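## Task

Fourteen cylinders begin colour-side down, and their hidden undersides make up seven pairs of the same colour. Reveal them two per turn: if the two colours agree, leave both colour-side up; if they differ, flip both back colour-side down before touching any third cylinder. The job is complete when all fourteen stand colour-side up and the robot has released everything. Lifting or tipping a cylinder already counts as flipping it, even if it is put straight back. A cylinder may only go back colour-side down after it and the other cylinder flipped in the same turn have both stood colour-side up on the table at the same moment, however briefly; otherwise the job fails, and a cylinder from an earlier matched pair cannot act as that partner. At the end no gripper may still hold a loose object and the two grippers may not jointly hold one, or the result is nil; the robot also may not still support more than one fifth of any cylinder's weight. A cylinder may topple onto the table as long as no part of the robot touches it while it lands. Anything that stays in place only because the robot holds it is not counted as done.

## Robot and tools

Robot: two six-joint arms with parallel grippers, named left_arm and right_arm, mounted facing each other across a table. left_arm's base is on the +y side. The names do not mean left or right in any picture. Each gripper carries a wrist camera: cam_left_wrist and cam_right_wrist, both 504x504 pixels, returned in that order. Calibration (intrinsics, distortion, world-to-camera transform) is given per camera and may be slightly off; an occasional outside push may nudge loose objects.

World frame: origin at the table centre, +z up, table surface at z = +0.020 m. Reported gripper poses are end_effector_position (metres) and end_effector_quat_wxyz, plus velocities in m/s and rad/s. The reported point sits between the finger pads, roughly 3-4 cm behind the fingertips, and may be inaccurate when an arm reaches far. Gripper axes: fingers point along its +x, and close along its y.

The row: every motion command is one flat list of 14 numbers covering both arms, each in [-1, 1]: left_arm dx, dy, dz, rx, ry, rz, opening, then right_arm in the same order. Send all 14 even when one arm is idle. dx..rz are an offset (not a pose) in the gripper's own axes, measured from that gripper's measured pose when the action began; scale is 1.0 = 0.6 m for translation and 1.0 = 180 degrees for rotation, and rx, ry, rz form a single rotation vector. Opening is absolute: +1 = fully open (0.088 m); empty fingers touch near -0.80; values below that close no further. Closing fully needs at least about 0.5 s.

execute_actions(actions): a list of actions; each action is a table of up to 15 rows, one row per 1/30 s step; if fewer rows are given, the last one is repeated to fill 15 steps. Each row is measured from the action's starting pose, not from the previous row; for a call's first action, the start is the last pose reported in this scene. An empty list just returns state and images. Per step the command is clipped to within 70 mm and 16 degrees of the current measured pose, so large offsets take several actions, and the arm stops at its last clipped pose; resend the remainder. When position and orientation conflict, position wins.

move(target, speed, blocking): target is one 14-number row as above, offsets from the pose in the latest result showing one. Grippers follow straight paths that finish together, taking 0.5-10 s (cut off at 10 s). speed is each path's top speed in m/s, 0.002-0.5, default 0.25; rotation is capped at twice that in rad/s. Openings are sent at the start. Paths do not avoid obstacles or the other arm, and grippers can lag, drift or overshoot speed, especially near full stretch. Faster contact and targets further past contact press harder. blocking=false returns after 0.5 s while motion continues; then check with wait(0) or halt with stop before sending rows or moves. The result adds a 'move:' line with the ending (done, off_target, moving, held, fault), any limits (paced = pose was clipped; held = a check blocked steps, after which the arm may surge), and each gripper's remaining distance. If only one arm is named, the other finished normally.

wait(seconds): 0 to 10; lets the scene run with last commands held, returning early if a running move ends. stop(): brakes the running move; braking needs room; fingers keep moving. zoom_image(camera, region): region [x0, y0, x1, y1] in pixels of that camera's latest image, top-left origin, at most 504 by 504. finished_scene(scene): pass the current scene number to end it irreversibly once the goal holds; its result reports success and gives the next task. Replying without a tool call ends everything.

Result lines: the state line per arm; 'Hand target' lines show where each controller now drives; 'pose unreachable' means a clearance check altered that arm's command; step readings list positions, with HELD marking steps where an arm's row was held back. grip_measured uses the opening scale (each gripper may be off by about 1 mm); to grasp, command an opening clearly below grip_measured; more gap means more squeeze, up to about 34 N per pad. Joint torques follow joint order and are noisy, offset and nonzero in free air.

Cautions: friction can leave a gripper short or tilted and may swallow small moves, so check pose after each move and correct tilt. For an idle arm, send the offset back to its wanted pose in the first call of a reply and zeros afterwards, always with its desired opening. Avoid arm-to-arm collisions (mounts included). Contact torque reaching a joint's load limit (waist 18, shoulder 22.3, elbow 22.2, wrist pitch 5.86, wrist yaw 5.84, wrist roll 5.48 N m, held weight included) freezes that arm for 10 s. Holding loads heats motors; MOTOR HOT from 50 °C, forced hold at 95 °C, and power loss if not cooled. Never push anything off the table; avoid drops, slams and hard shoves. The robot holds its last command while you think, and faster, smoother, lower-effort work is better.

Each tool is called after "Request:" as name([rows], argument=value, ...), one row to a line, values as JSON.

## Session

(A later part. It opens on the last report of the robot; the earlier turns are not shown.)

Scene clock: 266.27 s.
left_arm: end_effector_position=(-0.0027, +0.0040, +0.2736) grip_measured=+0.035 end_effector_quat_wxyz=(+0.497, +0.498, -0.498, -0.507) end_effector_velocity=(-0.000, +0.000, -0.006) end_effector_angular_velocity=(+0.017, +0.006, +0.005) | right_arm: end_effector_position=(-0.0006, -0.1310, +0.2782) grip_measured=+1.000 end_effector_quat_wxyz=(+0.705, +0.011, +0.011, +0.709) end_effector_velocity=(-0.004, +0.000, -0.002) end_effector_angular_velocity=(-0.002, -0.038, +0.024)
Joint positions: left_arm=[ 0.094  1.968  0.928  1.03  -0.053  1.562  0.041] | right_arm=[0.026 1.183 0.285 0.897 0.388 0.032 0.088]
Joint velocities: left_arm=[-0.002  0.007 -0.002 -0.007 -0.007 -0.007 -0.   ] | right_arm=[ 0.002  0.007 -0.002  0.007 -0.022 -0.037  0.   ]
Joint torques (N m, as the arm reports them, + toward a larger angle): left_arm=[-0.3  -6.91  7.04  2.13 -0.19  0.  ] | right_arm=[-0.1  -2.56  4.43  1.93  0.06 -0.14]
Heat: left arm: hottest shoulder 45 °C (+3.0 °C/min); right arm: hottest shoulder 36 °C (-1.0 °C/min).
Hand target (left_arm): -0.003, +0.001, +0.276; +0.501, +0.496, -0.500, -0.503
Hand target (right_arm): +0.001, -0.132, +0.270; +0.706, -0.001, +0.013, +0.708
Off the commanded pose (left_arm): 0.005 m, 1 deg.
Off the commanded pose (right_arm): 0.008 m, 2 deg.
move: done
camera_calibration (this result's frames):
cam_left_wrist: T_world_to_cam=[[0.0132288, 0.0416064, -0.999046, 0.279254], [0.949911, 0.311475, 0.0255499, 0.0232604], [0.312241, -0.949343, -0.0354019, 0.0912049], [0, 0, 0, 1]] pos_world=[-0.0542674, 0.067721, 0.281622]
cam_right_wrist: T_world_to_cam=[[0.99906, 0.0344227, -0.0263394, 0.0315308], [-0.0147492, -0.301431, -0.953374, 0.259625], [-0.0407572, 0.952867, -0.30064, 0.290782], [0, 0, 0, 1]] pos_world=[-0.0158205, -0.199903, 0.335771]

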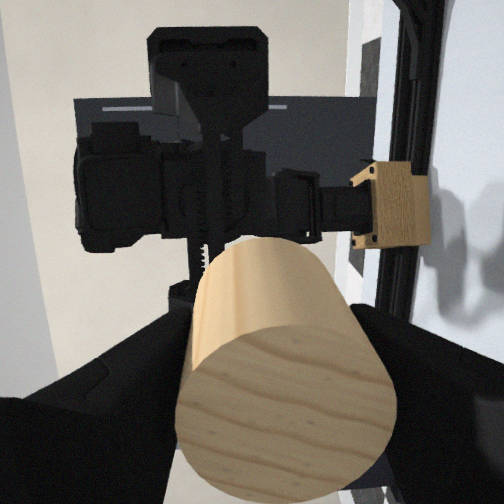

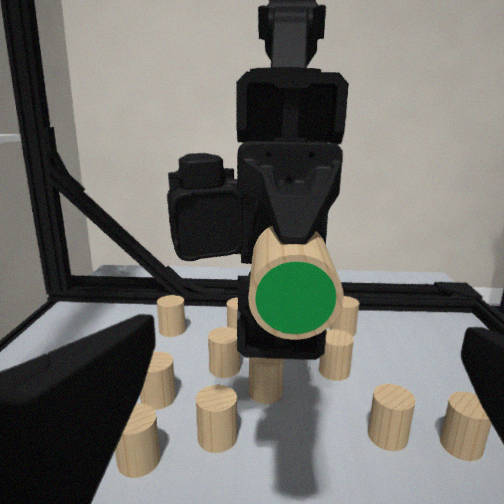

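M5 = green (pairs with M4). Mismatch now; flip back.

Request:
move(target=[0,0,0,0,0,0,-0.3,0.148,-0.001,-0.011,-0.008,0,0,1], speed=0.1)

Request:
execute_actions([
  [[0,0,0,0,0,0,-0.3,0,0,0,0,0,0,-0.3]],
  [[0,0,0,0,0,0,-0.3,0,0,0,0,0,0,-0.3]],
  [[0,0,0,0,0,0,1,0,0,0,0,0,0,-0.3]],
])

Request:
move(target=[-0.1,0,0,0,0,0,1,-0.1,0,0,0,0,0,-0.3], speed=0.15)

Request:
move(target=[-0.15,0,0,0,0,0,1,0.108,0.05,-0.198,0,0.505,0,-0.3], speed=0.4)

Request:
move(target=[0,0,0,0,0,0,1,0.142,0,0,0,0,0,-0.3], speed=0.07)

Request:
execute_actions([
  [[0,0,0,0,0,0,1,0,0,0,0,0,0,0.5]],
])

Request:
wait(seconds=2)

Request:
execute_actions([
  [[0,0,0,0,0,0,1,0,0,0,0,0,0,-0.3]],
  [[0,0,0,0,0,0,1,0,0,0,0,0,0,-0.3]],
])

Request:
move(target=[0,0,0,0,0,0,1,-0.13,0,0,0,0,0,-0.3], speed=0.15)

Request:
move(target=[0,0,0,0.003,0,0.006,1,-0.19,-0.053,-0.06,0,-0.495,0,-0.3], speed=0.4)

Scene clock: 275.93 s.
left_arm: end_effector_position=(-0.0029, +0.0039, +0.2733) grip_measured=+0.033 end_effector_quat_wxyz=(+0.497, +0.498, -0.498, -0.507) end_effector_velocity=(-0.002, +0.001, -0.001) end_effector_angular_velocity=(+0.007, +0.007, -0.010) | right_arm: end_effector_position=(-0.0006, -0.0457, +0.2713) grip_measured=+1.000 end_effector_quat_wxyz=(+0.705, +0.003, +0.005, +0.709) end_effector_velocity=(-0.001, +0.002, -0.004) end_effector_angular_velocity=(-0.012, +0.004, +0.005)
Joint positions: left_arm=[ 0.094  1.969  0.929  1.031 -0.053  1.562  0.041] | right_arm=[-0.096  1.587  0.55   1.035  0.267  0.012  0.088]
Joint velocities: left_arm=[-0.002 -0.002 -0.002 -0.007  0.007 -0.007 -0.   ] | right_arm=[-0.002  0.012  0.007 -0.007 -0.007  0.007  0.   ]
Joint torques (N m, as the arm reports them, + toward a larger angle): left_arm=[-0.08 -7.63  5.85  1.7   0.   -0.04] | right_arm=[-0.16 -5.06  6.96  1.97 -0.08 -0.19]
Heat: left arm: hottest shoulder 44 °C (+3.0 °C/min); right arm: hottest shoulder 35 °C (-2.0 °C/min).
Hand target (left_arm): -0.003, +0.004, +0.274; +0.497, +0.498, -0.498, -0.507
Hand target (right_arm): -0.001, -0.042, +0.271; +0.705, +0.002, +0.002, +0.709
Off the commanded pose (left_arm): 0.000 m, 0 deg.
Off the commanded pose (right_arm): 0.004 m, 0 deg.
move: done
camera_calibration (this result's frames):
cam_left_wrist: T_world_to_cam=[[0.0136259, 0.0415974, -0.999042, 0.279011], [0.950021, 0.311109, 0.0259111, 0.0234058], [0.311888, -0.949464, -0.0352792, 0.0911019], [0, 0, 0, 1]] pos_world=[-0.0544514, 0.06761, 0.281351]
cam_right_wrist: T_world_to_cam=[[0.9994, 0.0340564, -0.00637643, 0.0229908], [0.00422424, -0.302424, -0.953164, 0.278686], [-0.0343898, 0.952565, -0.302386, 0.20792], [0, 0, 0, 1]] pos_world=[-0.0170039, -0.114559, 0.328652]

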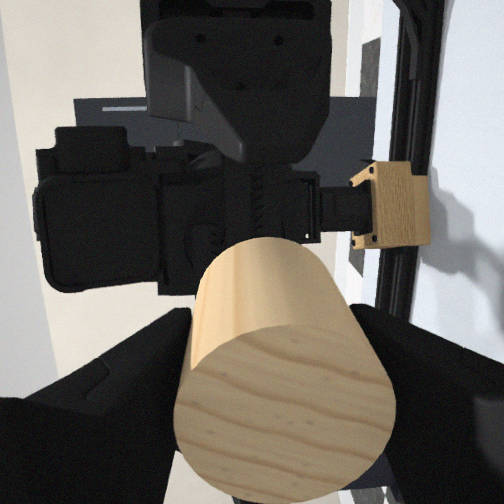

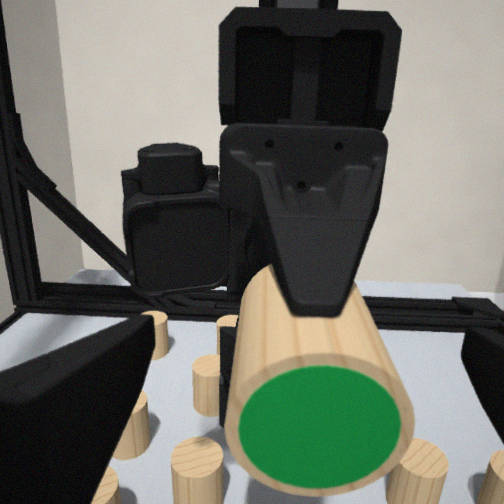

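Scene clock: 277.43 s.
left_arm: end_effector_position=(-0.0027, +0.0039, +0.2733) grip_measured=+1.000 end_effector_quat_wxyz=(+0.497, +0.498, -0.498, -0.507) end_effector_velocity=(-0.000, +0.001, -0.001) end_effector_angular_velocity=(+0.007, -0.008, +0.005) | right_arm: end_effector_position=(-0.0009, -0.0457, +0.2714) grip_measured=+0.025 end_effector_quat_wxyz=(+0.705, +0.004, +0.005, +0.709) end_effector_velocity=(+0.000, -0.000, +0.002) end_effector_angular_velocity=(+0.007, +0.009, +0.005)
Joint positions: left_arm=[ 0.094  1.969  0.929  1.031 -0.053  1.562  0.088] | right_arm=[-0.096  1.587  0.55   1.035  0.266  0.012  0.04 ]
Joint velocities: left_arm=[-0.002 -0.002 -0.002 -0.007 -0.007  0.007  0.   ] | right_arm=[-0.002 -0.002 -0.002  0.007 -0.007  0.007 -0.   ]
Joint torques (N m, as the arm reports them, + toward a larger angle): left_arm=[-0.02 -7.53  5.78  1.72 -0.02 -0.05] | right_arm=[ 0.06 -6.25  5.48  1.82  0.01 -0.01]
Heat: left arm: hottest shoulder 44 °C (+2.0 °C/min); right arm: hottest shoulder 35 °C (-2.0 °C/min).
Hand target (left_arm): -0.003, +0.004, +0.273; +0.497, +0.498, -0.498, -0.507
Hand target (right_arm): -0.001, -0.046, +0.271; +0.705, +0.004, +0.005, +0.709
Off the commanded pose (left_arm): 0.000 m, 0 deg.
Off the commanded pose (right_arm): 0.000 m, 0 deg.
Step readings (end_effector_position; steps 1 to 15: 1st action; 16 to 30: 2nd action; 31 to 45: 3rd action):
0: left_arm (-0.0029, +0.0039, +0.2733) | right_arm (-0.0006, -0.0457, +0.2713)
1: left_arm (-0.0029, +0.0039, +0.2733) | right_arm (-0.0006, -0.0457, +0.2713)
2: left_arm (-0.0029, +0.0039, +0.2733) | right_arm (-0.0006, -0.0457, +0.2713)
4: left_arm (-0.0029, +0.0039, +0.2733) | right_arm (-0.0006, -0.0456, +0.2714)
8: left_arm (-0.0029, +0.0039, +0.2733) | right_arm (-0.0006, -0.0456, +0.2714)
15: left_arm (-0.0027, +0.0039, +0.2733) | right_arm (-0.0009, -0.0457, +0.2714)
16: left_arm (-0.0027, +0.0039, +0.2733) | right_arm (-0.0009, -0.0457, +0.2714)
17: left_arm (-0.0027, +0.0039, +0.2733) | right_arm (-0.0009, -0.0457, +0.2714)
19: left_arm (-0.0027, +0.0039, +0.2733) | right_arm (-0.0009, -0.0457, +0.2714)
23: left_arm (-0.0027, +0.0039, +0.2733) | right_arm (-0.0009, -0.0457, +0.2714)
30: left_arm (-0.0027, +0.0039, +0.2733) | right_arm (-0.0009, -0.0457, +0.2714)
31: left_arm (-0.0027, +0.0039, +0.2733) | right_arm (-0.0009, -0.0457, +0.2714)
32: left_arm (-0.0027, +0.0039, +0.2733) | right_arm (-0.0009, -0.0457, +0.2714)
34: left_arm (-0.0027, +0.0039, +0.2734) | right_arm (-0.0009, -0.0457, +0.2714)
38: left_arm (-0.0027, +0.0039, +0.2734) | right_arm (-0.0009, -0.0457, +0.2714)
45: end_effector_position above
camera_calibration (this result's frames):
cam_left_wrist: T_world_to_cam=[[0.0135978, 0.0416075, -0.999041, 0.279008], [0.949783, 0.311834, 0.0259144, 0.0231632], [0.312613, -0.949225, -0.0352779, 0.0910138], [0, 0, 0, 1]] pos_world=[-0.054246, 0.0675608, 0.281351]
cam_right_wrist: T_world_to_cam=[[0.999357, 0.0352018, -0.00684898, 0.0234601], [0.00410712, -0.302071, -0.953276, 0.278887], [-0.0356259, 0.952635, -0.302022, 0.207822], [0, 0, 0, 1]] pos_world=[-0.0171866, -0.114561, 0.328783]

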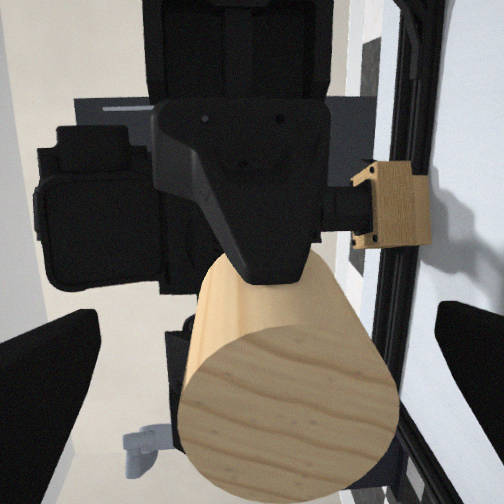

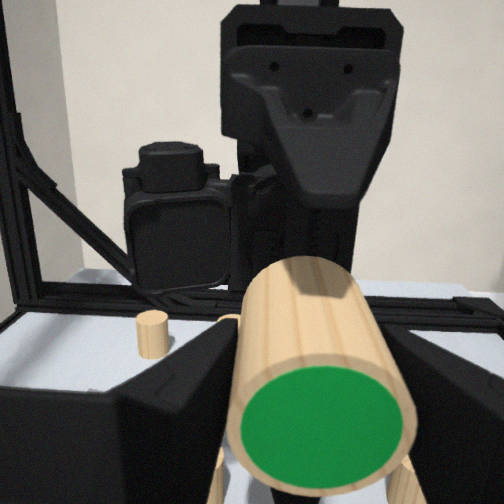

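Scene clock: 278.33 s.
left_arm: end_effector_position=(-0.0024, +0.0617, +0.2703) grip_measured=+1.000 end_effector_quat_wxyz=(+0.494, +0.499, -0.497, -0.510) end_effector_velocity=(+0.002, +0.003, -0.003) end_effector_angular_velocity=(+0.012, +0.021, +0.020) | right_arm: end_effector_position=(-0.0009, -0.1025, +0.2735) grip_measured=+0.025 end_effector_quat_wxyz=(+0.705, +0.005, +0.004, +0.709) end_effector_velocity=(-0.001, -0.003, -0.002) end_effector_angular_velocity=(-0.011, -0.011, -0.000)
Joint positions: left_arm=[ 0.085  1.804  0.677  1.108 -0.059  1.562  0.088] | right_arm=[-0.025  1.352  0.357  0.998  0.337  0.012  0.04 ]
Joint velocities: left_arm=[-0.002 -0.007 -0.012 -0.007 -0.022 -0.022  0.   ] | right_arm=[ 0.007 -0.017 -0.007 -0.022  0.007 -0.007  0.   ]
Joint torques (N m, as the arm reports them, + toward a larger angle): left_arm=[-0.27 -7.38  4.83  2.02 -0.17 -0.06] | right_arm=[ 0.53 -5.42  4.43  1.74  0.08  0.02]
Heat: left arm: hottest shoulder 45 °C (+4.0 °C/min); right arm: hottest shoulder 35 °C (-2.0 °C/min).
Hand target (left_arm): -0.003, +0.064, +0.274; +0.497, +0.498, -0.498, -0.507
Hand target (right_arm): -0.000, -0.106, +0.271; +0.705, +0.004, +0.005, +0.709
Off the commanded pose (left_arm): 0.004 m, 1 deg.
Off the commanded pose (right_arm): 0.004 m, 0 deg.
move: done
camera_calibration (this result's frames):
cam_left_wrist: T_world_to_cam=[[0.0144933, 0.0510528, -0.998591, 0.272905], [0.950946, 0.307944, 0.0295454, 0.00426342], [0.309018, -0.950034, -0.0440853, 0.148076], [0, 0, 0, 1]] pos_world=[-0.0537677, 0.125431, 0.278923]
cam_right_wrist: T_world_to_cam=[[0.999334, 0.0356125, -0.0079903, 0.0257912], [0.00299726, -0.298262, -0.954479, 0.264402], [-0.0363746, 0.95382, -0.29817, 0.261625], [0, 0, 0, 1]] pos_world=[-0.01705, -0.171601, 0.330581]

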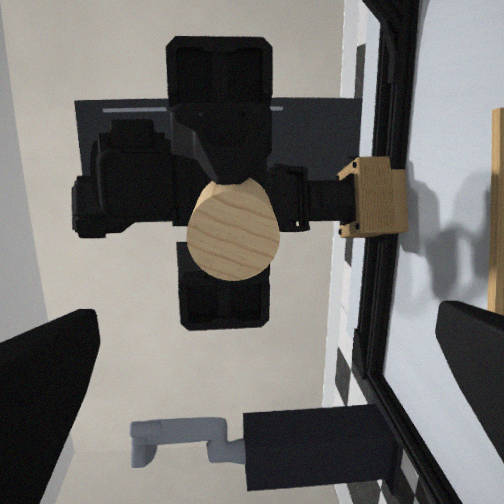

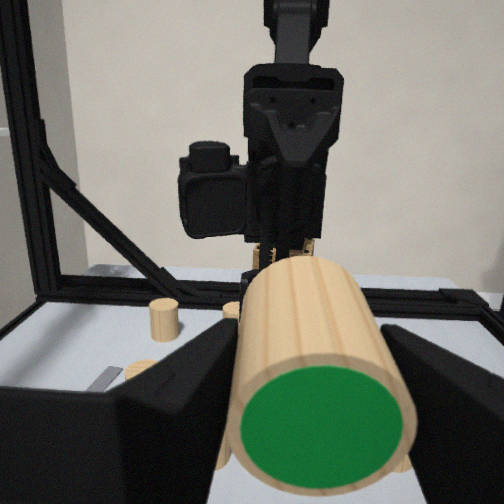

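Scene clock: 280.97 s.
left_arm: end_effector_position=(-0.0018, +0.1497, +0.2720) grip_measured=+1.000 end_effector_quat_wxyz=(+0.493, +0.499, -0.497, -0.511) end_effector_velocity=(+0.002, +0.001, +0.000) end_effector_angular_velocity=(+0.003, +0.007, +0.020) | right_arm: end_effector_position=(-0.0322, -0.0391, +0.1585) grip_measured=+0.024 end_effector_quat_wxyz=(+0.499, -0.500, +0.502, +0.499) end_effector_velocity=(-0.001, -0.007, -0.003) end_effector_angular_velocity=(-0.046, +0.011, -0.010)
Joint positions: left_arm=[ 0.061  1.491  0.335  1.137 -0.079  1.562  0.088] | right_arm=[-0.123  2.212  1.88  -1.242 -0.003  0.248  0.04 ]
Joint velocities: left_arm=[-0.002 -0.007 -0.002 -0.007 -0.022 -0.007  0.   ] | right_arm=[-0.002  0.012  0.007 -0.037 -0.022  0.007 -0.   ]
Joint torques (N m, as the arm reports them, + toward a larger angle): left_arm=[-0.14 -4.96  4.85  1.57 -0.22 -0.08] | right_arm=[-0.16 -9.13  7.14 -0.06 -0.14 -0.14]
Heat: left arm: hottest shoulder 44 °C (+3.0 °C/min); right arm: hottest shoulder 35 °C (-2.0 °C/min).
Hand target (left_arm): -0.002, +0.152, +0.272; +0.494, +0.499, -0.497, -0.510
Hand target (right_arm): -0.032, -0.037, +0.154; +0.496, -0.502, +0.504, +0.497
Off the commanded pose (left_arm): 0.002 m, 0 deg.
Off the commanded pose (right_arm): 0.004 m, 1 deg.
move: done
camera_calibration (this result's frames):
cam_left_wrist: T_world_to_cam=[[0.0150871, 0.051349, -0.998567, 0.269996], [0.951986, 0.304663, 0.0300499, -0.023127], [0.30577, -0.951075, -0.0442871, 0.231793], [0, 0, 0, 1]] pos_world=[-0.0529322, 0.213634, 0.280569]
cam_right_wrist: T_world_to_cam=[[0.999513, 0.00232831, -0.0311122, 0.0563166], [0.0116792, -0.952627, 0.303917, -0.0511002], [-0.0289307, -0.304133, -0.95219, 0.220512], [0, 0, 0, 1]] pos_world=[-0.0493128, 0.0182545, 0.227252]

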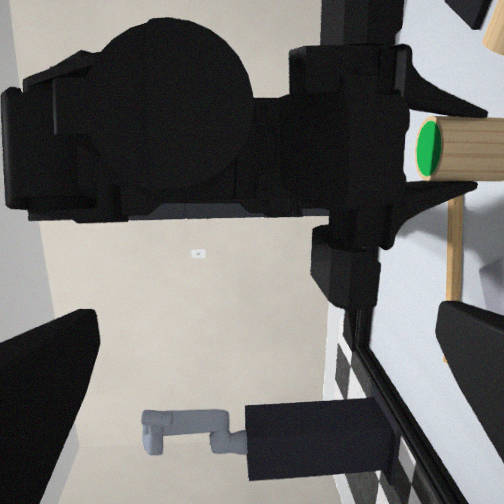

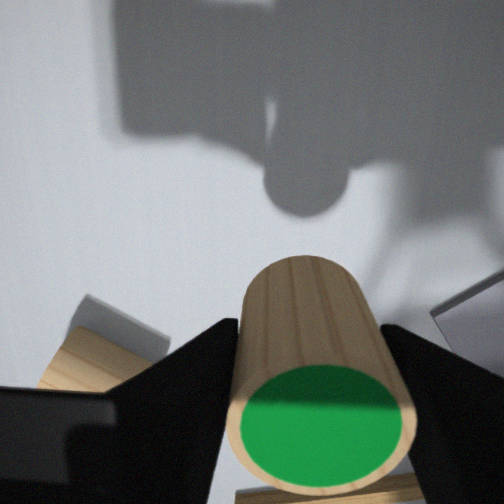

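Scene clock: 282.50 s.
left_arm: end_effector_position=(-0.0018, +0.1498, +0.2718) grip_measured=+1.000 end_effector_quat_wxyz=(+0.493, +0.499, -0.497, -0.511) end_effector_velocity=(-0.000, +0.000, -0.003) end_effector_angular_velocity=(+0.012, +0.006, -0.005) | right_arm: end_effector_position=(-0.0331, -0.0355, +0.0855) grip_measured=+0.024 end_effector_quat_wxyz=(+0.504, -0.492, +0.498, +0.506) end_effector_velocity=(+0.000, -0.001, +0.000) end_effector_angular_velocity=(+0.001, +0.008, -0.010)
Joint positions: left_arm=[ 0.061  1.491  0.335  1.137 -0.079  1.562  0.088] | right_arm=[-0.123  2.272  1.683 -0.96  -0.003  0.248  0.04 ]
Joint velocities: left_arm=[ 0.002  0.002 -0.002 -0.007  0.007 -0.007  0.   ] | right_arm=[-0.002 -0.007 -0.012  0.007 -0.007  0.007 -0.   ]
Joint torques (N m, as the arm reports them, + toward a larger angle): left_arm=[ 0.02 -4.03  5.44  1.74  0.02 -0.04] | right_arm=[ 0.07 -8.98  3.76  0.86  0.    0.  ]
Heat: left arm: hottest shoulder 44 °C (+3.0 °C/min); right arm: hottest shoulder 35 °C (-2.0 °C/min).
Hand target (left_arm): -0.002, +0.150, +0.272; +0.493, +0.499, -0.497, -0.511
Hand target (right_arm): -0.032, -0.040, +0.074; +0.499, -0.500, +0.502, +0.499
Off the commanded pose (left_arm): 0.000 m, 0 deg.
Off the commanded pose (right_arm): 0.013 m, 1 deg.
move: off_target (right_arm)
camera_calibration (this result's frames):
cam_left_wrist: T_world_to_cam=[[0.0151235, 0.0517282, -0.998547, 0.269788], [0.951985, 0.304652, 0.0302003, -0.0231927], [0.305771, -0.951058, -0.0446371, 0.231951], [0, 0, 0, 1]] pos_world=[-0.052925, 0.213709, 0.28045]
cam_right_wrist: T_world_to_cam=[[0.999308, 0.00314828, -0.0370603, 0.0554672], [0.0134386, -0.95966, 0.280841, -0.0236728], [-0.0346811, -0.281144, -0.959039, 0.153232], [0, 0, 0, 1]] pos_world=[-0.0497964, 0.0201878, 0.155659]

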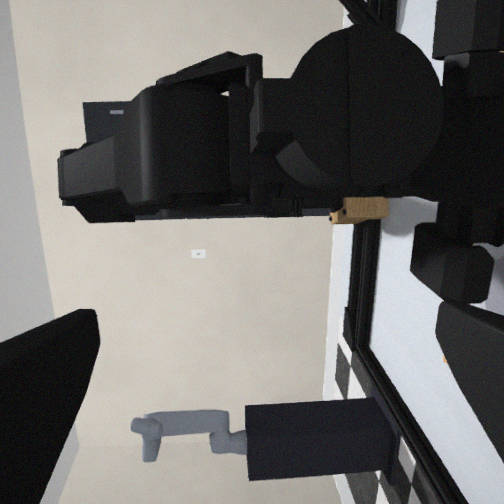

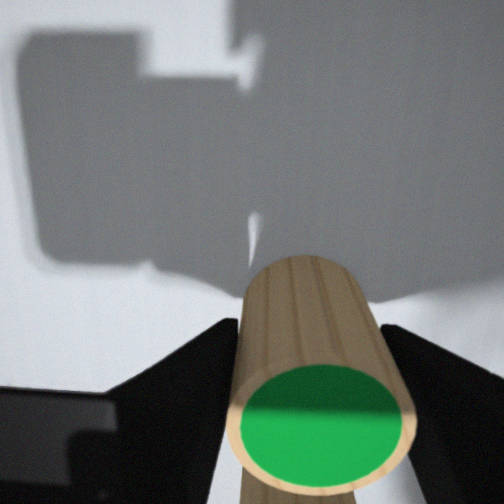

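Scene clock: 283.00 s.
left_arm: end_effector_position=(-0.0018, +0.1498, +0.2718) grip_measured=+1.000 end_effector_quat_wxyz=(+0.493, +0.499, -0.497, -0.511) end_effector_velocity=(+0.000, +0.001, -0.002) end_effector_angular_velocity=(+0.007, -0.008, +0.005) | right_arm: end_effector_position=(-0.0332, -0.0351, +0.0855) grip_measured=+0.493 end_effector_quat_wxyz=(+0.504, -0.492, +0.497, +0.507) end_effector_velocity=(+0.000, -0.002, +0.002) end_effector_angular_velocity=(-0.004, +0.006, +0.020)
Joint positions: left_arm=[ 0.061  1.491  0.335  1.137 -0.079  1.562  0.088] | right_arm=[-0.123  2.272  1.683 -0.958 -0.003  0.248  0.063]
Joint velocities: left_arm=[-0.002 -0.002 -0.002 -0.007 -0.007  0.007  0.   ] | right_arm=[-0.002 -0.007 -0.002 -0.007 -0.007 -0.022  0.003]
Joint torques (N m, as the arm reports them, + toward a larger angle): left_arm=[-0.16 -4.03  5.32  1.76 -0.04 -0.03] | right_arm=[  0.08 -11.09   5.38   0.     0.01  -0.01]
Heat: left arm: hottest shoulder 44 °C (+3.0 °C/min); right arm: hottest shoulder 36 °C (-1.0 °C/min).
Hand target (left_arm): -0.002, +0.150, +0.272; +0.493, +0.499, -0.497, -0.511
Hand target (right_arm): -0.033, -0.035, +0.085; +0.504, -0.492, +0.498, +0.506
Off the commanded pose (left_arm): 0.000 m, 0 deg.
Off the commanded pose (right_arm): 0.000 m, 0 deg.
Step readings (end_effector_position):
0: left_arm (-0.0018, +0.1498, +0.2718) | right_arm (-0.0331, -0.0355, +0.0855)
1: left_arm (-0.0018, +0.1498, +0.2718) | right_arm (-0.0331, -0.0355, +0.0855)
2: left_arm (-0.0018, +0.1498, +0.2718) | right_arm (-0.0331, -0.0354, +0.0855)
4: left_arm (-0.0018, +0.1498, +0.2718) | right_arm (-0.0333, -0.0349, +0.0855)
8: left_arm (-0.0018, +0.1498, +0.2718) | right_arm (-0.0333, -0.0349, +0.0855)
15: end_effector_position above
camera_calibration (this result's frames):
cam_left_wrist: T_world_to_cam=[[0.0151235, 0.0517282, -0.998547, 0.269788], [0.951985, 0.304652, 0.0302003, -0.0231927], [0.305771, -0.951058, -0.0446371, 0.231951], [0, 0, 0, 1]] pos_world=[-0.052925, 0.213709, 0.28045]
cam_right_wrist: T_world_to_cam=[[0.999294, 0.00320341, -0.0374256, 0.0555799], [0.0135423, -0.960075, 0.279415, -0.0232532], [-0.0350363, -0.279724, -0.959441, 0.153399], [0, 0, 0, 1]] pos_world=[-0.0498512, 0.0204067, 0.155755]

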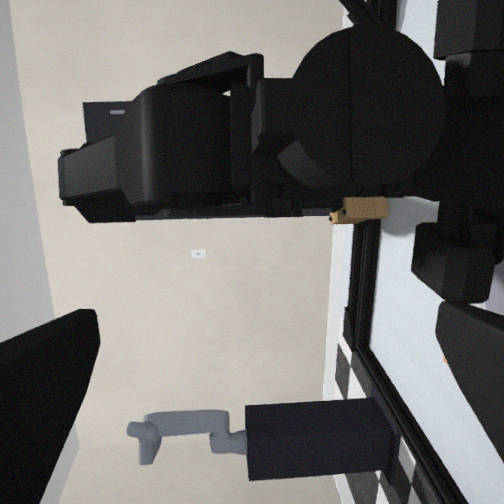

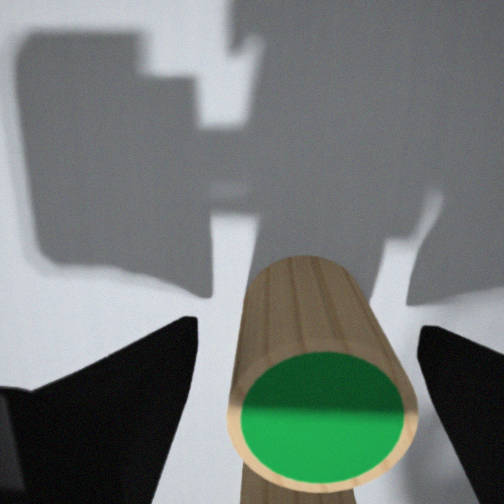

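Scene clock: 285.00 s.
left_arm: end_effector_position=(-0.0018, +0.1498, +0.2718) grip_measured=+1.000 end_effector_quat_wxyz=(+0.493, +0.499, -0.497, -0.511) end_effector_velocity=(+0.000, +0.001, +0.002) end_effector_angular_velocity=(-0.007, +0.008, +0.005) | right_arm: end_effector_position=(-0.0332, -0.0351, +0.0855) grip_measured=+0.500 end_effector_quat_wxyz=(+0.504, -0.492, +0.497, +0.507) end_effector_velocity=(-0.002, +0.000, -0.002) end_effector_angular_velocity=(+0.000, +0.008, -0.019)
Joint positions: left_arm=[ 0.061  1.491  0.335  1.137 -0.079  1.562  0.088] | right_arm=[-0.123  2.272  1.683 -0.958 -0.003  0.248  0.063]
Joint velocities: left_arm=[-0.002 -0.002 -0.002  0.007 -0.007 -0.007  0.   ] | right_arm=[ 0.002  0.002 -0.002  0.007 -0.007  0.022 -0.   ]
Joint torques (N m, as the arm reports them, + toward a larger angle): left_arm=[-0.14 -3.99  5.39  1.75  0.   -0.03] | right_arm=[  0.   -11.06   5.34   0.01   0.01  -0.02]
Heat: left arm: hottest shoulder 44 °C (+3.0 °C/min); right arm: hottest shoulder 36 °C (-1.0 °C/min).
Hand target (left_arm): -0.002, +0.150, +0.272; +0.493, +0.499, -0.497, -0.511
Hand target (right_arm): -0.033, -0.035, +0.085; +0.504, -0.492, +0.498, +0.506
Off the commanded pose (left_arm): 0.000 m, 0 deg.
Off the commanded pose (right_arm): 0.000 m, 0 deg.
wait: 2.00 s; at rest by 0.17 s
camera_calibration (this result's frames):
cam_left_wrist: T_world_to_cam=[[0.0151235, 0.0517282, -0.998547, 0.269788], [0.951985, 0.304652, 0.0302003, -0.0231927], [0.305771, -0.951058, -0.0446371, 0.231951], [0, 0, 0, 1]] pos_world=[-0.052925, 0.213709, 0.28045]
cam_right_wrist: T_world_to_cam=[[0.999294, 0.00320341, -0.0374256, 0.0555799], [0.0135423, -0.960075, 0.279415, -0.0232532], [-0.0350363, -0.279724, -0.959441, 0.153399], [0, 0, 0, 1]] pos_world=[-0.0498512, 0.0204067, 0.155755]

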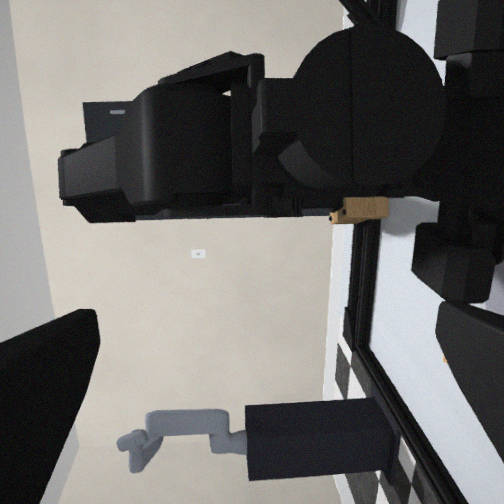

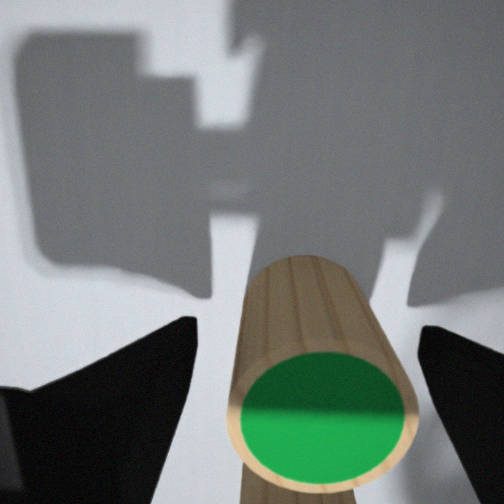

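Scene clock: 286.00 s.
left_arm: end_effector_position=(-0.0018, +0.1498, +0.2718) grip_measured=+1.000 end_effector_quat_wxyz=(+0.493, +0.499, -0.497, -0.511) end_effector_velocity=(+0.000, -0.000, +0.000) end_effector_angular_velocity=(+0.003, +0.022, +0.005) | right_arm: end_effector_position=(-0.0332, -0.0351, +0.0855) grip_measured=+0.024 end_effector_quat_wxyz=(+0.504, -0.492, +0.497, +0.507) end_effector_velocity=(-0.000, -0.000, +0.004) end_effector_angular_velocity=(+0.001, +0.008, +0.005)
Joint positions: left_arm=[ 0.061  1.491  0.335  1.137 -0.079  1.562  0.088] | right_arm=[-0.123  2.272  1.683 -0.958 -0.003  0.248  0.04 ]
Joint velocities: left_arm=[-0.002 -0.002  0.002 -0.007 -0.007 -0.022  0.   ] | right_arm=[-0.002 -0.007  0.002 -0.007 -0.007 -0.007 -0.   ]
Joint torques (N m, as the arm reports them, + toward a larger angle): left_arm=[-0.02 -4.02  5.48  1.76  0.   -0.07] | right_arm=[  0.04 -11.04   5.36   0.13   0.01  -0.01]
Heat: left arm: hottest shoulder 43 °C (+2.0 °C/min); right arm: hottest shoulder 37 °C (+1.0 °C/min).
Hand target (left_arm): -0.002, +0.150, +0.272; +0.493, +0.499, -0.497, -0.511
Hand target (right_arm): -0.033, -0.035, +0.085; +0.504, -0.492, +0.497, +0.507
Off the commanded pose (left_arm): 0.000 m, 0 deg.
Off the commanded pose (right_arm): 0.000 m, 0 deg.
Step readings (end_effector_position; steps 1 to 15: 1st action; 16 to 30: 2nd action):
0: left_arm (-0.0018, +0.1498, +0.2718) | right_arm (-0.0332, -0.0351, +0.0855)
1: left_arm (-0.0018, +0.1498, +0.2718) | right_arm (-0.0332, -0.0351, +0.0855)
2: left_arm (-0.0018, +0.1498, +0.2718) | right_arm (-0.0332, -0.0351, +0.0855)
4: left_arm (-0.0018, +0.1498, +0.2718) | right_arm (-0.0332, -0.0351, +0.0855)
8: left_arm (-0.0018, +0.1498, +0.2718) | right_arm (-0.0332, -0.0351, +0.0855)
15: left_arm (-0.0018, +0.1498, +0.2718) | right_arm (-0.0332, -0.0351, +0.0855)
16: left_arm (-0.0018, +0.1498, +0.2718) | right_arm (-0.0332, -0.0351, +0.0855)
17: left_arm (-0.0018, +0.1498, +0.2718) | right_arm (-0.0332, -0.0351, +0.0855)
19: left_arm (-0.0018, +0.1498, +0.2718) | right_arm (-0.0332, -0.0351, +0.0855)
23: left_arm (-0.0018, +0.1498, +0.2718) | right_arm (-0.0332, -0.0351, +0.0855)
30: end_effector_position above
camera_calibration (this result's frames):
cam_left_wrist: T_world_to_cam=[[0.0151235, 0.0517282, -0.998547, 0.269788], [0.951985, 0.304652, 0.0302003, -0.0231927], [0.305771, -0.951058, -0.0446371, 0.231951], [0, 0, 0, 1]] pos_world=[-0.052925, 0.213709, 0.28045]
cam_right_wrist: T_world_to_cam=[[0.999294, 0.00320341, -0.0374256, 0.0555799], [0.0135423, -0.960075, 0.279415, -0.0232532], [-0.0350363, -0.279724, -0.959441, 0.153399], [0, 0, 0, 1]] pos_world=[-0.0498512, 0.0204067, 0.155755]

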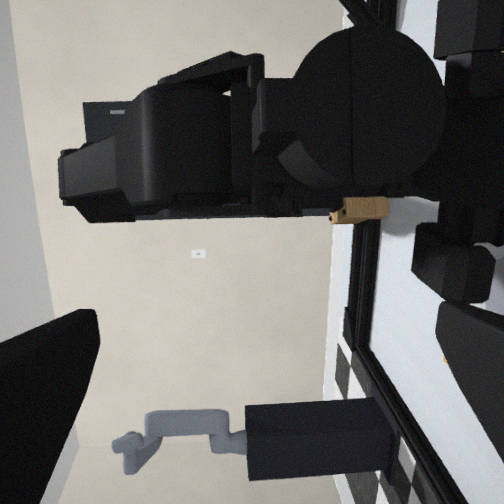

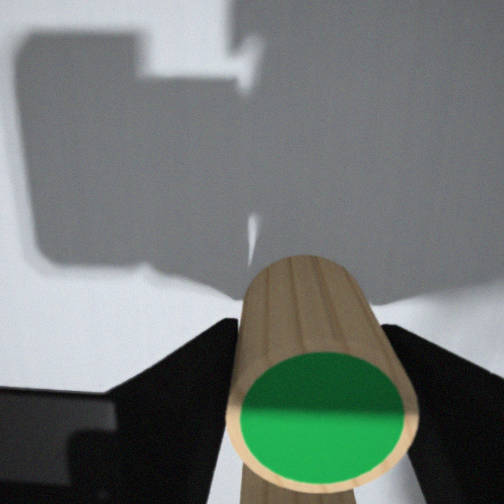

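Scene clock: 286.97 s.
left_arm: end_effector_position=(-0.0018, +0.1498, +0.2718) grip_measured=+1.000 end_effector_quat_wxyz=(+0.493, +0.499, -0.497, -0.511) end_effector_velocity=(+0.000, +0.000, -0.000) end_effector_angular_velocity=(-0.002, +0.007, +0.005) | right_arm: end_effector_position=(-0.0321, -0.0395, +0.1568) grip_measured=+0.024 end_effector_quat_wxyz=(+0.501, -0.497, +0.501, +0.501) end_effector_velocity=(-0.000, +0.001, +0.007) end_effector_angular_velocity=(+0.001, +0.008, +0.005)
Joint positions: left_arm=[ 0.061  1.491  0.335  1.137 -0.079  1.562  0.088] | right_arm=[-0.123  2.203  1.859 -1.221 -0.003  0.248  0.04 ]
Joint velocities: left_arm=[-0.002  0.002 -0.002  0.007 -0.007 -0.007  0.   ] | right_arm=[-0.002 -0.002  0.022 -0.022 -0.007 -0.007 -0.   ]
Joint torques (N m, as the arm reports them, + toward a larger angle): left_arm=[-0.01 -3.93  5.41  1.74  0.   -0.03] | right_arm=[ -0.06 -11.78   7.27  -0.09   0.01  -0.04]
Heat: left arm: hottest shoulder 43 °C (+2.0 °C/min); right arm: hottest shoulder 37 °C (+1.0 °C/min).
Hand target (left_arm): -0.002, +0.150, +0.272; +0.493, +0.499, -0.497, -0.511
Hand target (right_arm): -0.032, -0.037, +0.163; +0.504, -0.492, +0.497, +0.507
Off the commanded pose (left_arm): 0.000 m, 0 deg.
Off the commanded pose (right_arm): 0.007 m, 1 deg.
move: done
camera_calibration (this result's frames):
cam_left_wrist: T_world_to_cam=[[0.0151235, 0.0517282, -0.998547, 0.269788], [0.951985, 0.304652, 0.0302003, -0.0231927], [0.305771, -0.951058, -0.0446371, 0.231951], [0, 0, 0, 1]] pos_world=[-0.052925, 0.213709, 0.28045]
cam_right_wrist: T_world_to_cam=[[0.999448, 0.00258981, -0.0331277, 0.0564858], [0.0122902, -0.95507, 0.296127, -0.0498238], [-0.0308724, -0.29637, -0.954574, 0.219369], [0, 0, 0, 1]] pos_world=[-0.0490698, 0.0172831, 0.22603]

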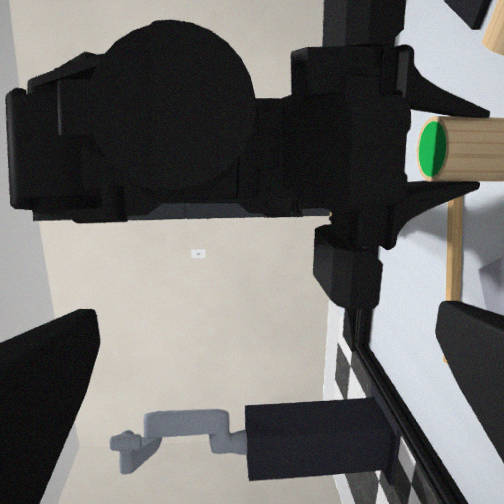

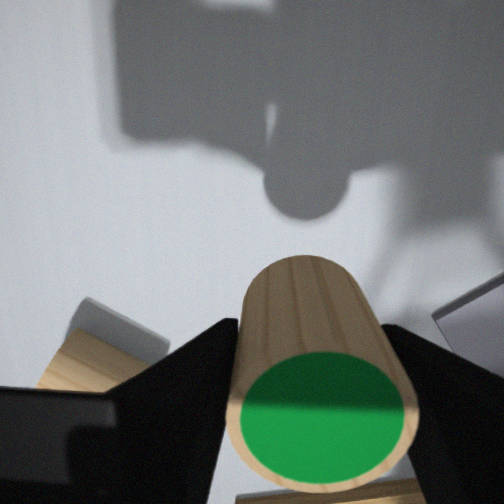

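Scene clock: 289.53 s.
left_arm: end_effector_position=(-0.0019, +0.1489, +0.2755) grip_measured=+1.000 end_effector_quat_wxyz=(+0.498, +0.493, -0.506, -0.503) end_effector_velocity=(-0.002, +0.001, -0.005) end_effector_angular_velocity=(+0.022, +0.005, -0.010) | right_arm: end_effector_position=(-0.0009, -0.0752, +0.2783) grip_measured=+0.024 end_effector_quat_wxyz=(+0.704, +0.010, +0.007, +0.710) end_effector_velocity=(-0.000, -0.001, +0.003) end_effector_angular_velocity=(+0.016, -0.002, +0.015)
Joint positions: left_arm=[ 0.061  1.508  0.334  1.181 -0.079  1.569  0.088] | right_arm=[-0.064  1.452  0.456  1.     0.297  0.024  0.04 ]
Joint velocities: left_arm=[-0.002 -0.002 -0.002 -0.022  0.007 -0.007  0.   ] | right_arm=[-0.007 -0.002 -0.007  0.022 -0.022 -0.007 -0.   ]
Joint torques (N m, as the arm reports them, + toward a larger angle): left_arm=[-0.1  -3.39  4.84  2.01 -0.01  0.05] | right_arm=[-0.19 -4.45  4.25  2.1   0.   -0.18]
Heat: left arm: hottest shoulder 43 °C (+1.0 °C/min); right arm: hottest shoulder 37 °C (+1.0 °C/min).
Hand target (left_arm): -0.002, +0.150, +0.272; +0.495, +0.496, -0.504, -0.504
Hand target (right_arm): +0.001, -0.076, +0.271; +0.705, +0.001, +0.009, +0.709
Off the commanded pose (left_arm): 0.004 m, 1 deg.
Off the commanded pose (right_arm): 0.008 m, 2 deg.
move: done
camera_calibration (this result's frames):
cam_left_wrist: T_world_to_cam=[[0.019741, 0.0242904, -0.99951, 0.277872], [0.951868, 0.305385, 0.0262216, -0.0219632], [0.305873, -0.951919, -0.0170927, 0.223831], [0, 0, 0, 1]] pos_world=[-0.0530433, 0.213027, 0.282137]
cam_right_wrist: T_world_to_cam=[[0.999123, 0.0368231, -0.019945, 0.028288], [-0.00814818, -0.296229, -0.955082, 0.277468], [-0.0410774, 0.954407, -0.295669, 0.236375], [0, 0, 0, 1]] pos_world=[-0.0162926, -0.144446, 0.335458]

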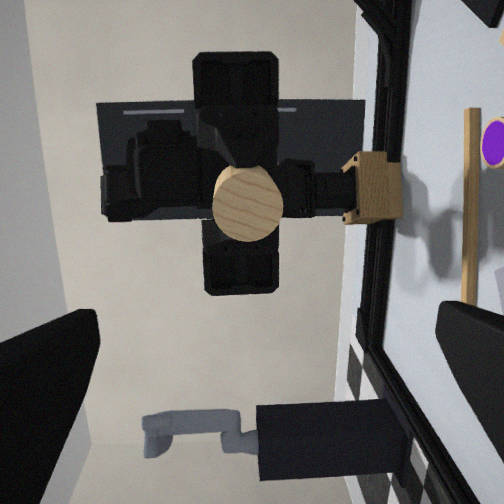

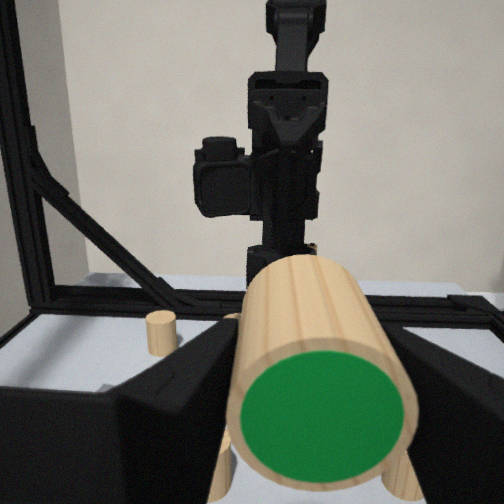

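Request:
execute_actions(actions=[])

Scene clock: 300.07 s.
left_arm: end_effector_position=(-0.0019, +0.1489, +0.2753) grip_measured=+1.000 end_effector_quat_wxyz=(+0.498, +0.493, -0.506, -0.503) end_effector_velocity=(-0.002, +0.000, -0.003) end_effector_angular_velocity=(+0.012, -0.009, -0.010) | right_arm: end_effector_position=(-0.0008, -0.0753, +0.2781) grip_measured=+0.024 end_effector_quat_wxyz=(+0.704, +0.010, +0.007, +0.710) end_effector_velocity=(-0.000, +0.000, +0.000) end_effector_angular_velocity=(-0.002, -0.008, +0.005)
Joint positions: left_arm=[ 0.061  1.508  0.334  1.182 -0.079  1.57   0.088] | right_arm=[-0.064  1.452  0.455  1.003  0.297  0.023  0.04 ]
Joint velocities: left_arm=[-0.002  0.002 -0.002 -0.007  0.007  0.007  0.   ] | right_arm=[-0.002 -0.002  0.002 -0.007 -0.007 -0.007 -0.   ]
Joint torques (N m, as the arm reports them, + toward a larger angle): left_arm=[ 0.   -3.41  4.78  1.99  0.    0.06] | right_arm=[-0.21 -4.45  4.26  2.07  0.   -0.18]
Heat: left arm: hottest shoulder 41 °C (-3.0 °C/min); right arm: hottest shoulder 36 °C (+1.0 °C/min).
Hand target (left_arm): -0.002, +0.150, +0.272; +0.495, +0.497, -0.505, -0.504
Hand target (right_arm): +0.001, -0.076, +0.271; +0.705, +0.001, +0.009, +0.709
Off the commanded pose (left_arm): 0.004 m, 1 deg.
Off the commanded pose (right_arm): 0.008 m, 2 deg.
camera_calibration (this result's frames):
cam_left_wrist: T_world_to_cam=[[0.0201586, 0.0246636, -0.999493, 0.277619], [0.951856, 0.305378, 0.0267334, -0.0221192], [0.305883, -0.951912, -0.0173202, 0.223939], [0, 0, 0, 1]] pos_world=[-0.0530411, 0.213078, 0.281949]
cam_right_wrist: T_world_to_cam=[[0.999128, 0.0368286, -0.0196645, 0.028171], [-0.00789351, -0.295879, -0.955193, 0.277255], [-0.0409967, 0.954515, -0.29533, 0.236337], [0, 0, 0, 1]] pos_world=[-0.0162688, -0.144591, 0.335183]

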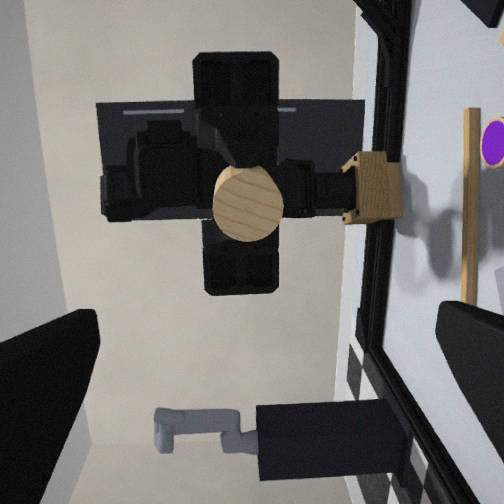

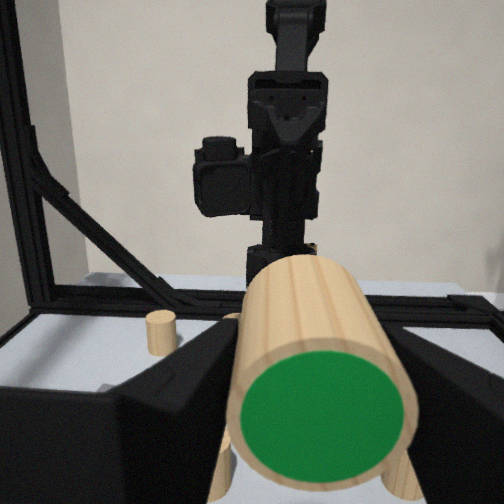

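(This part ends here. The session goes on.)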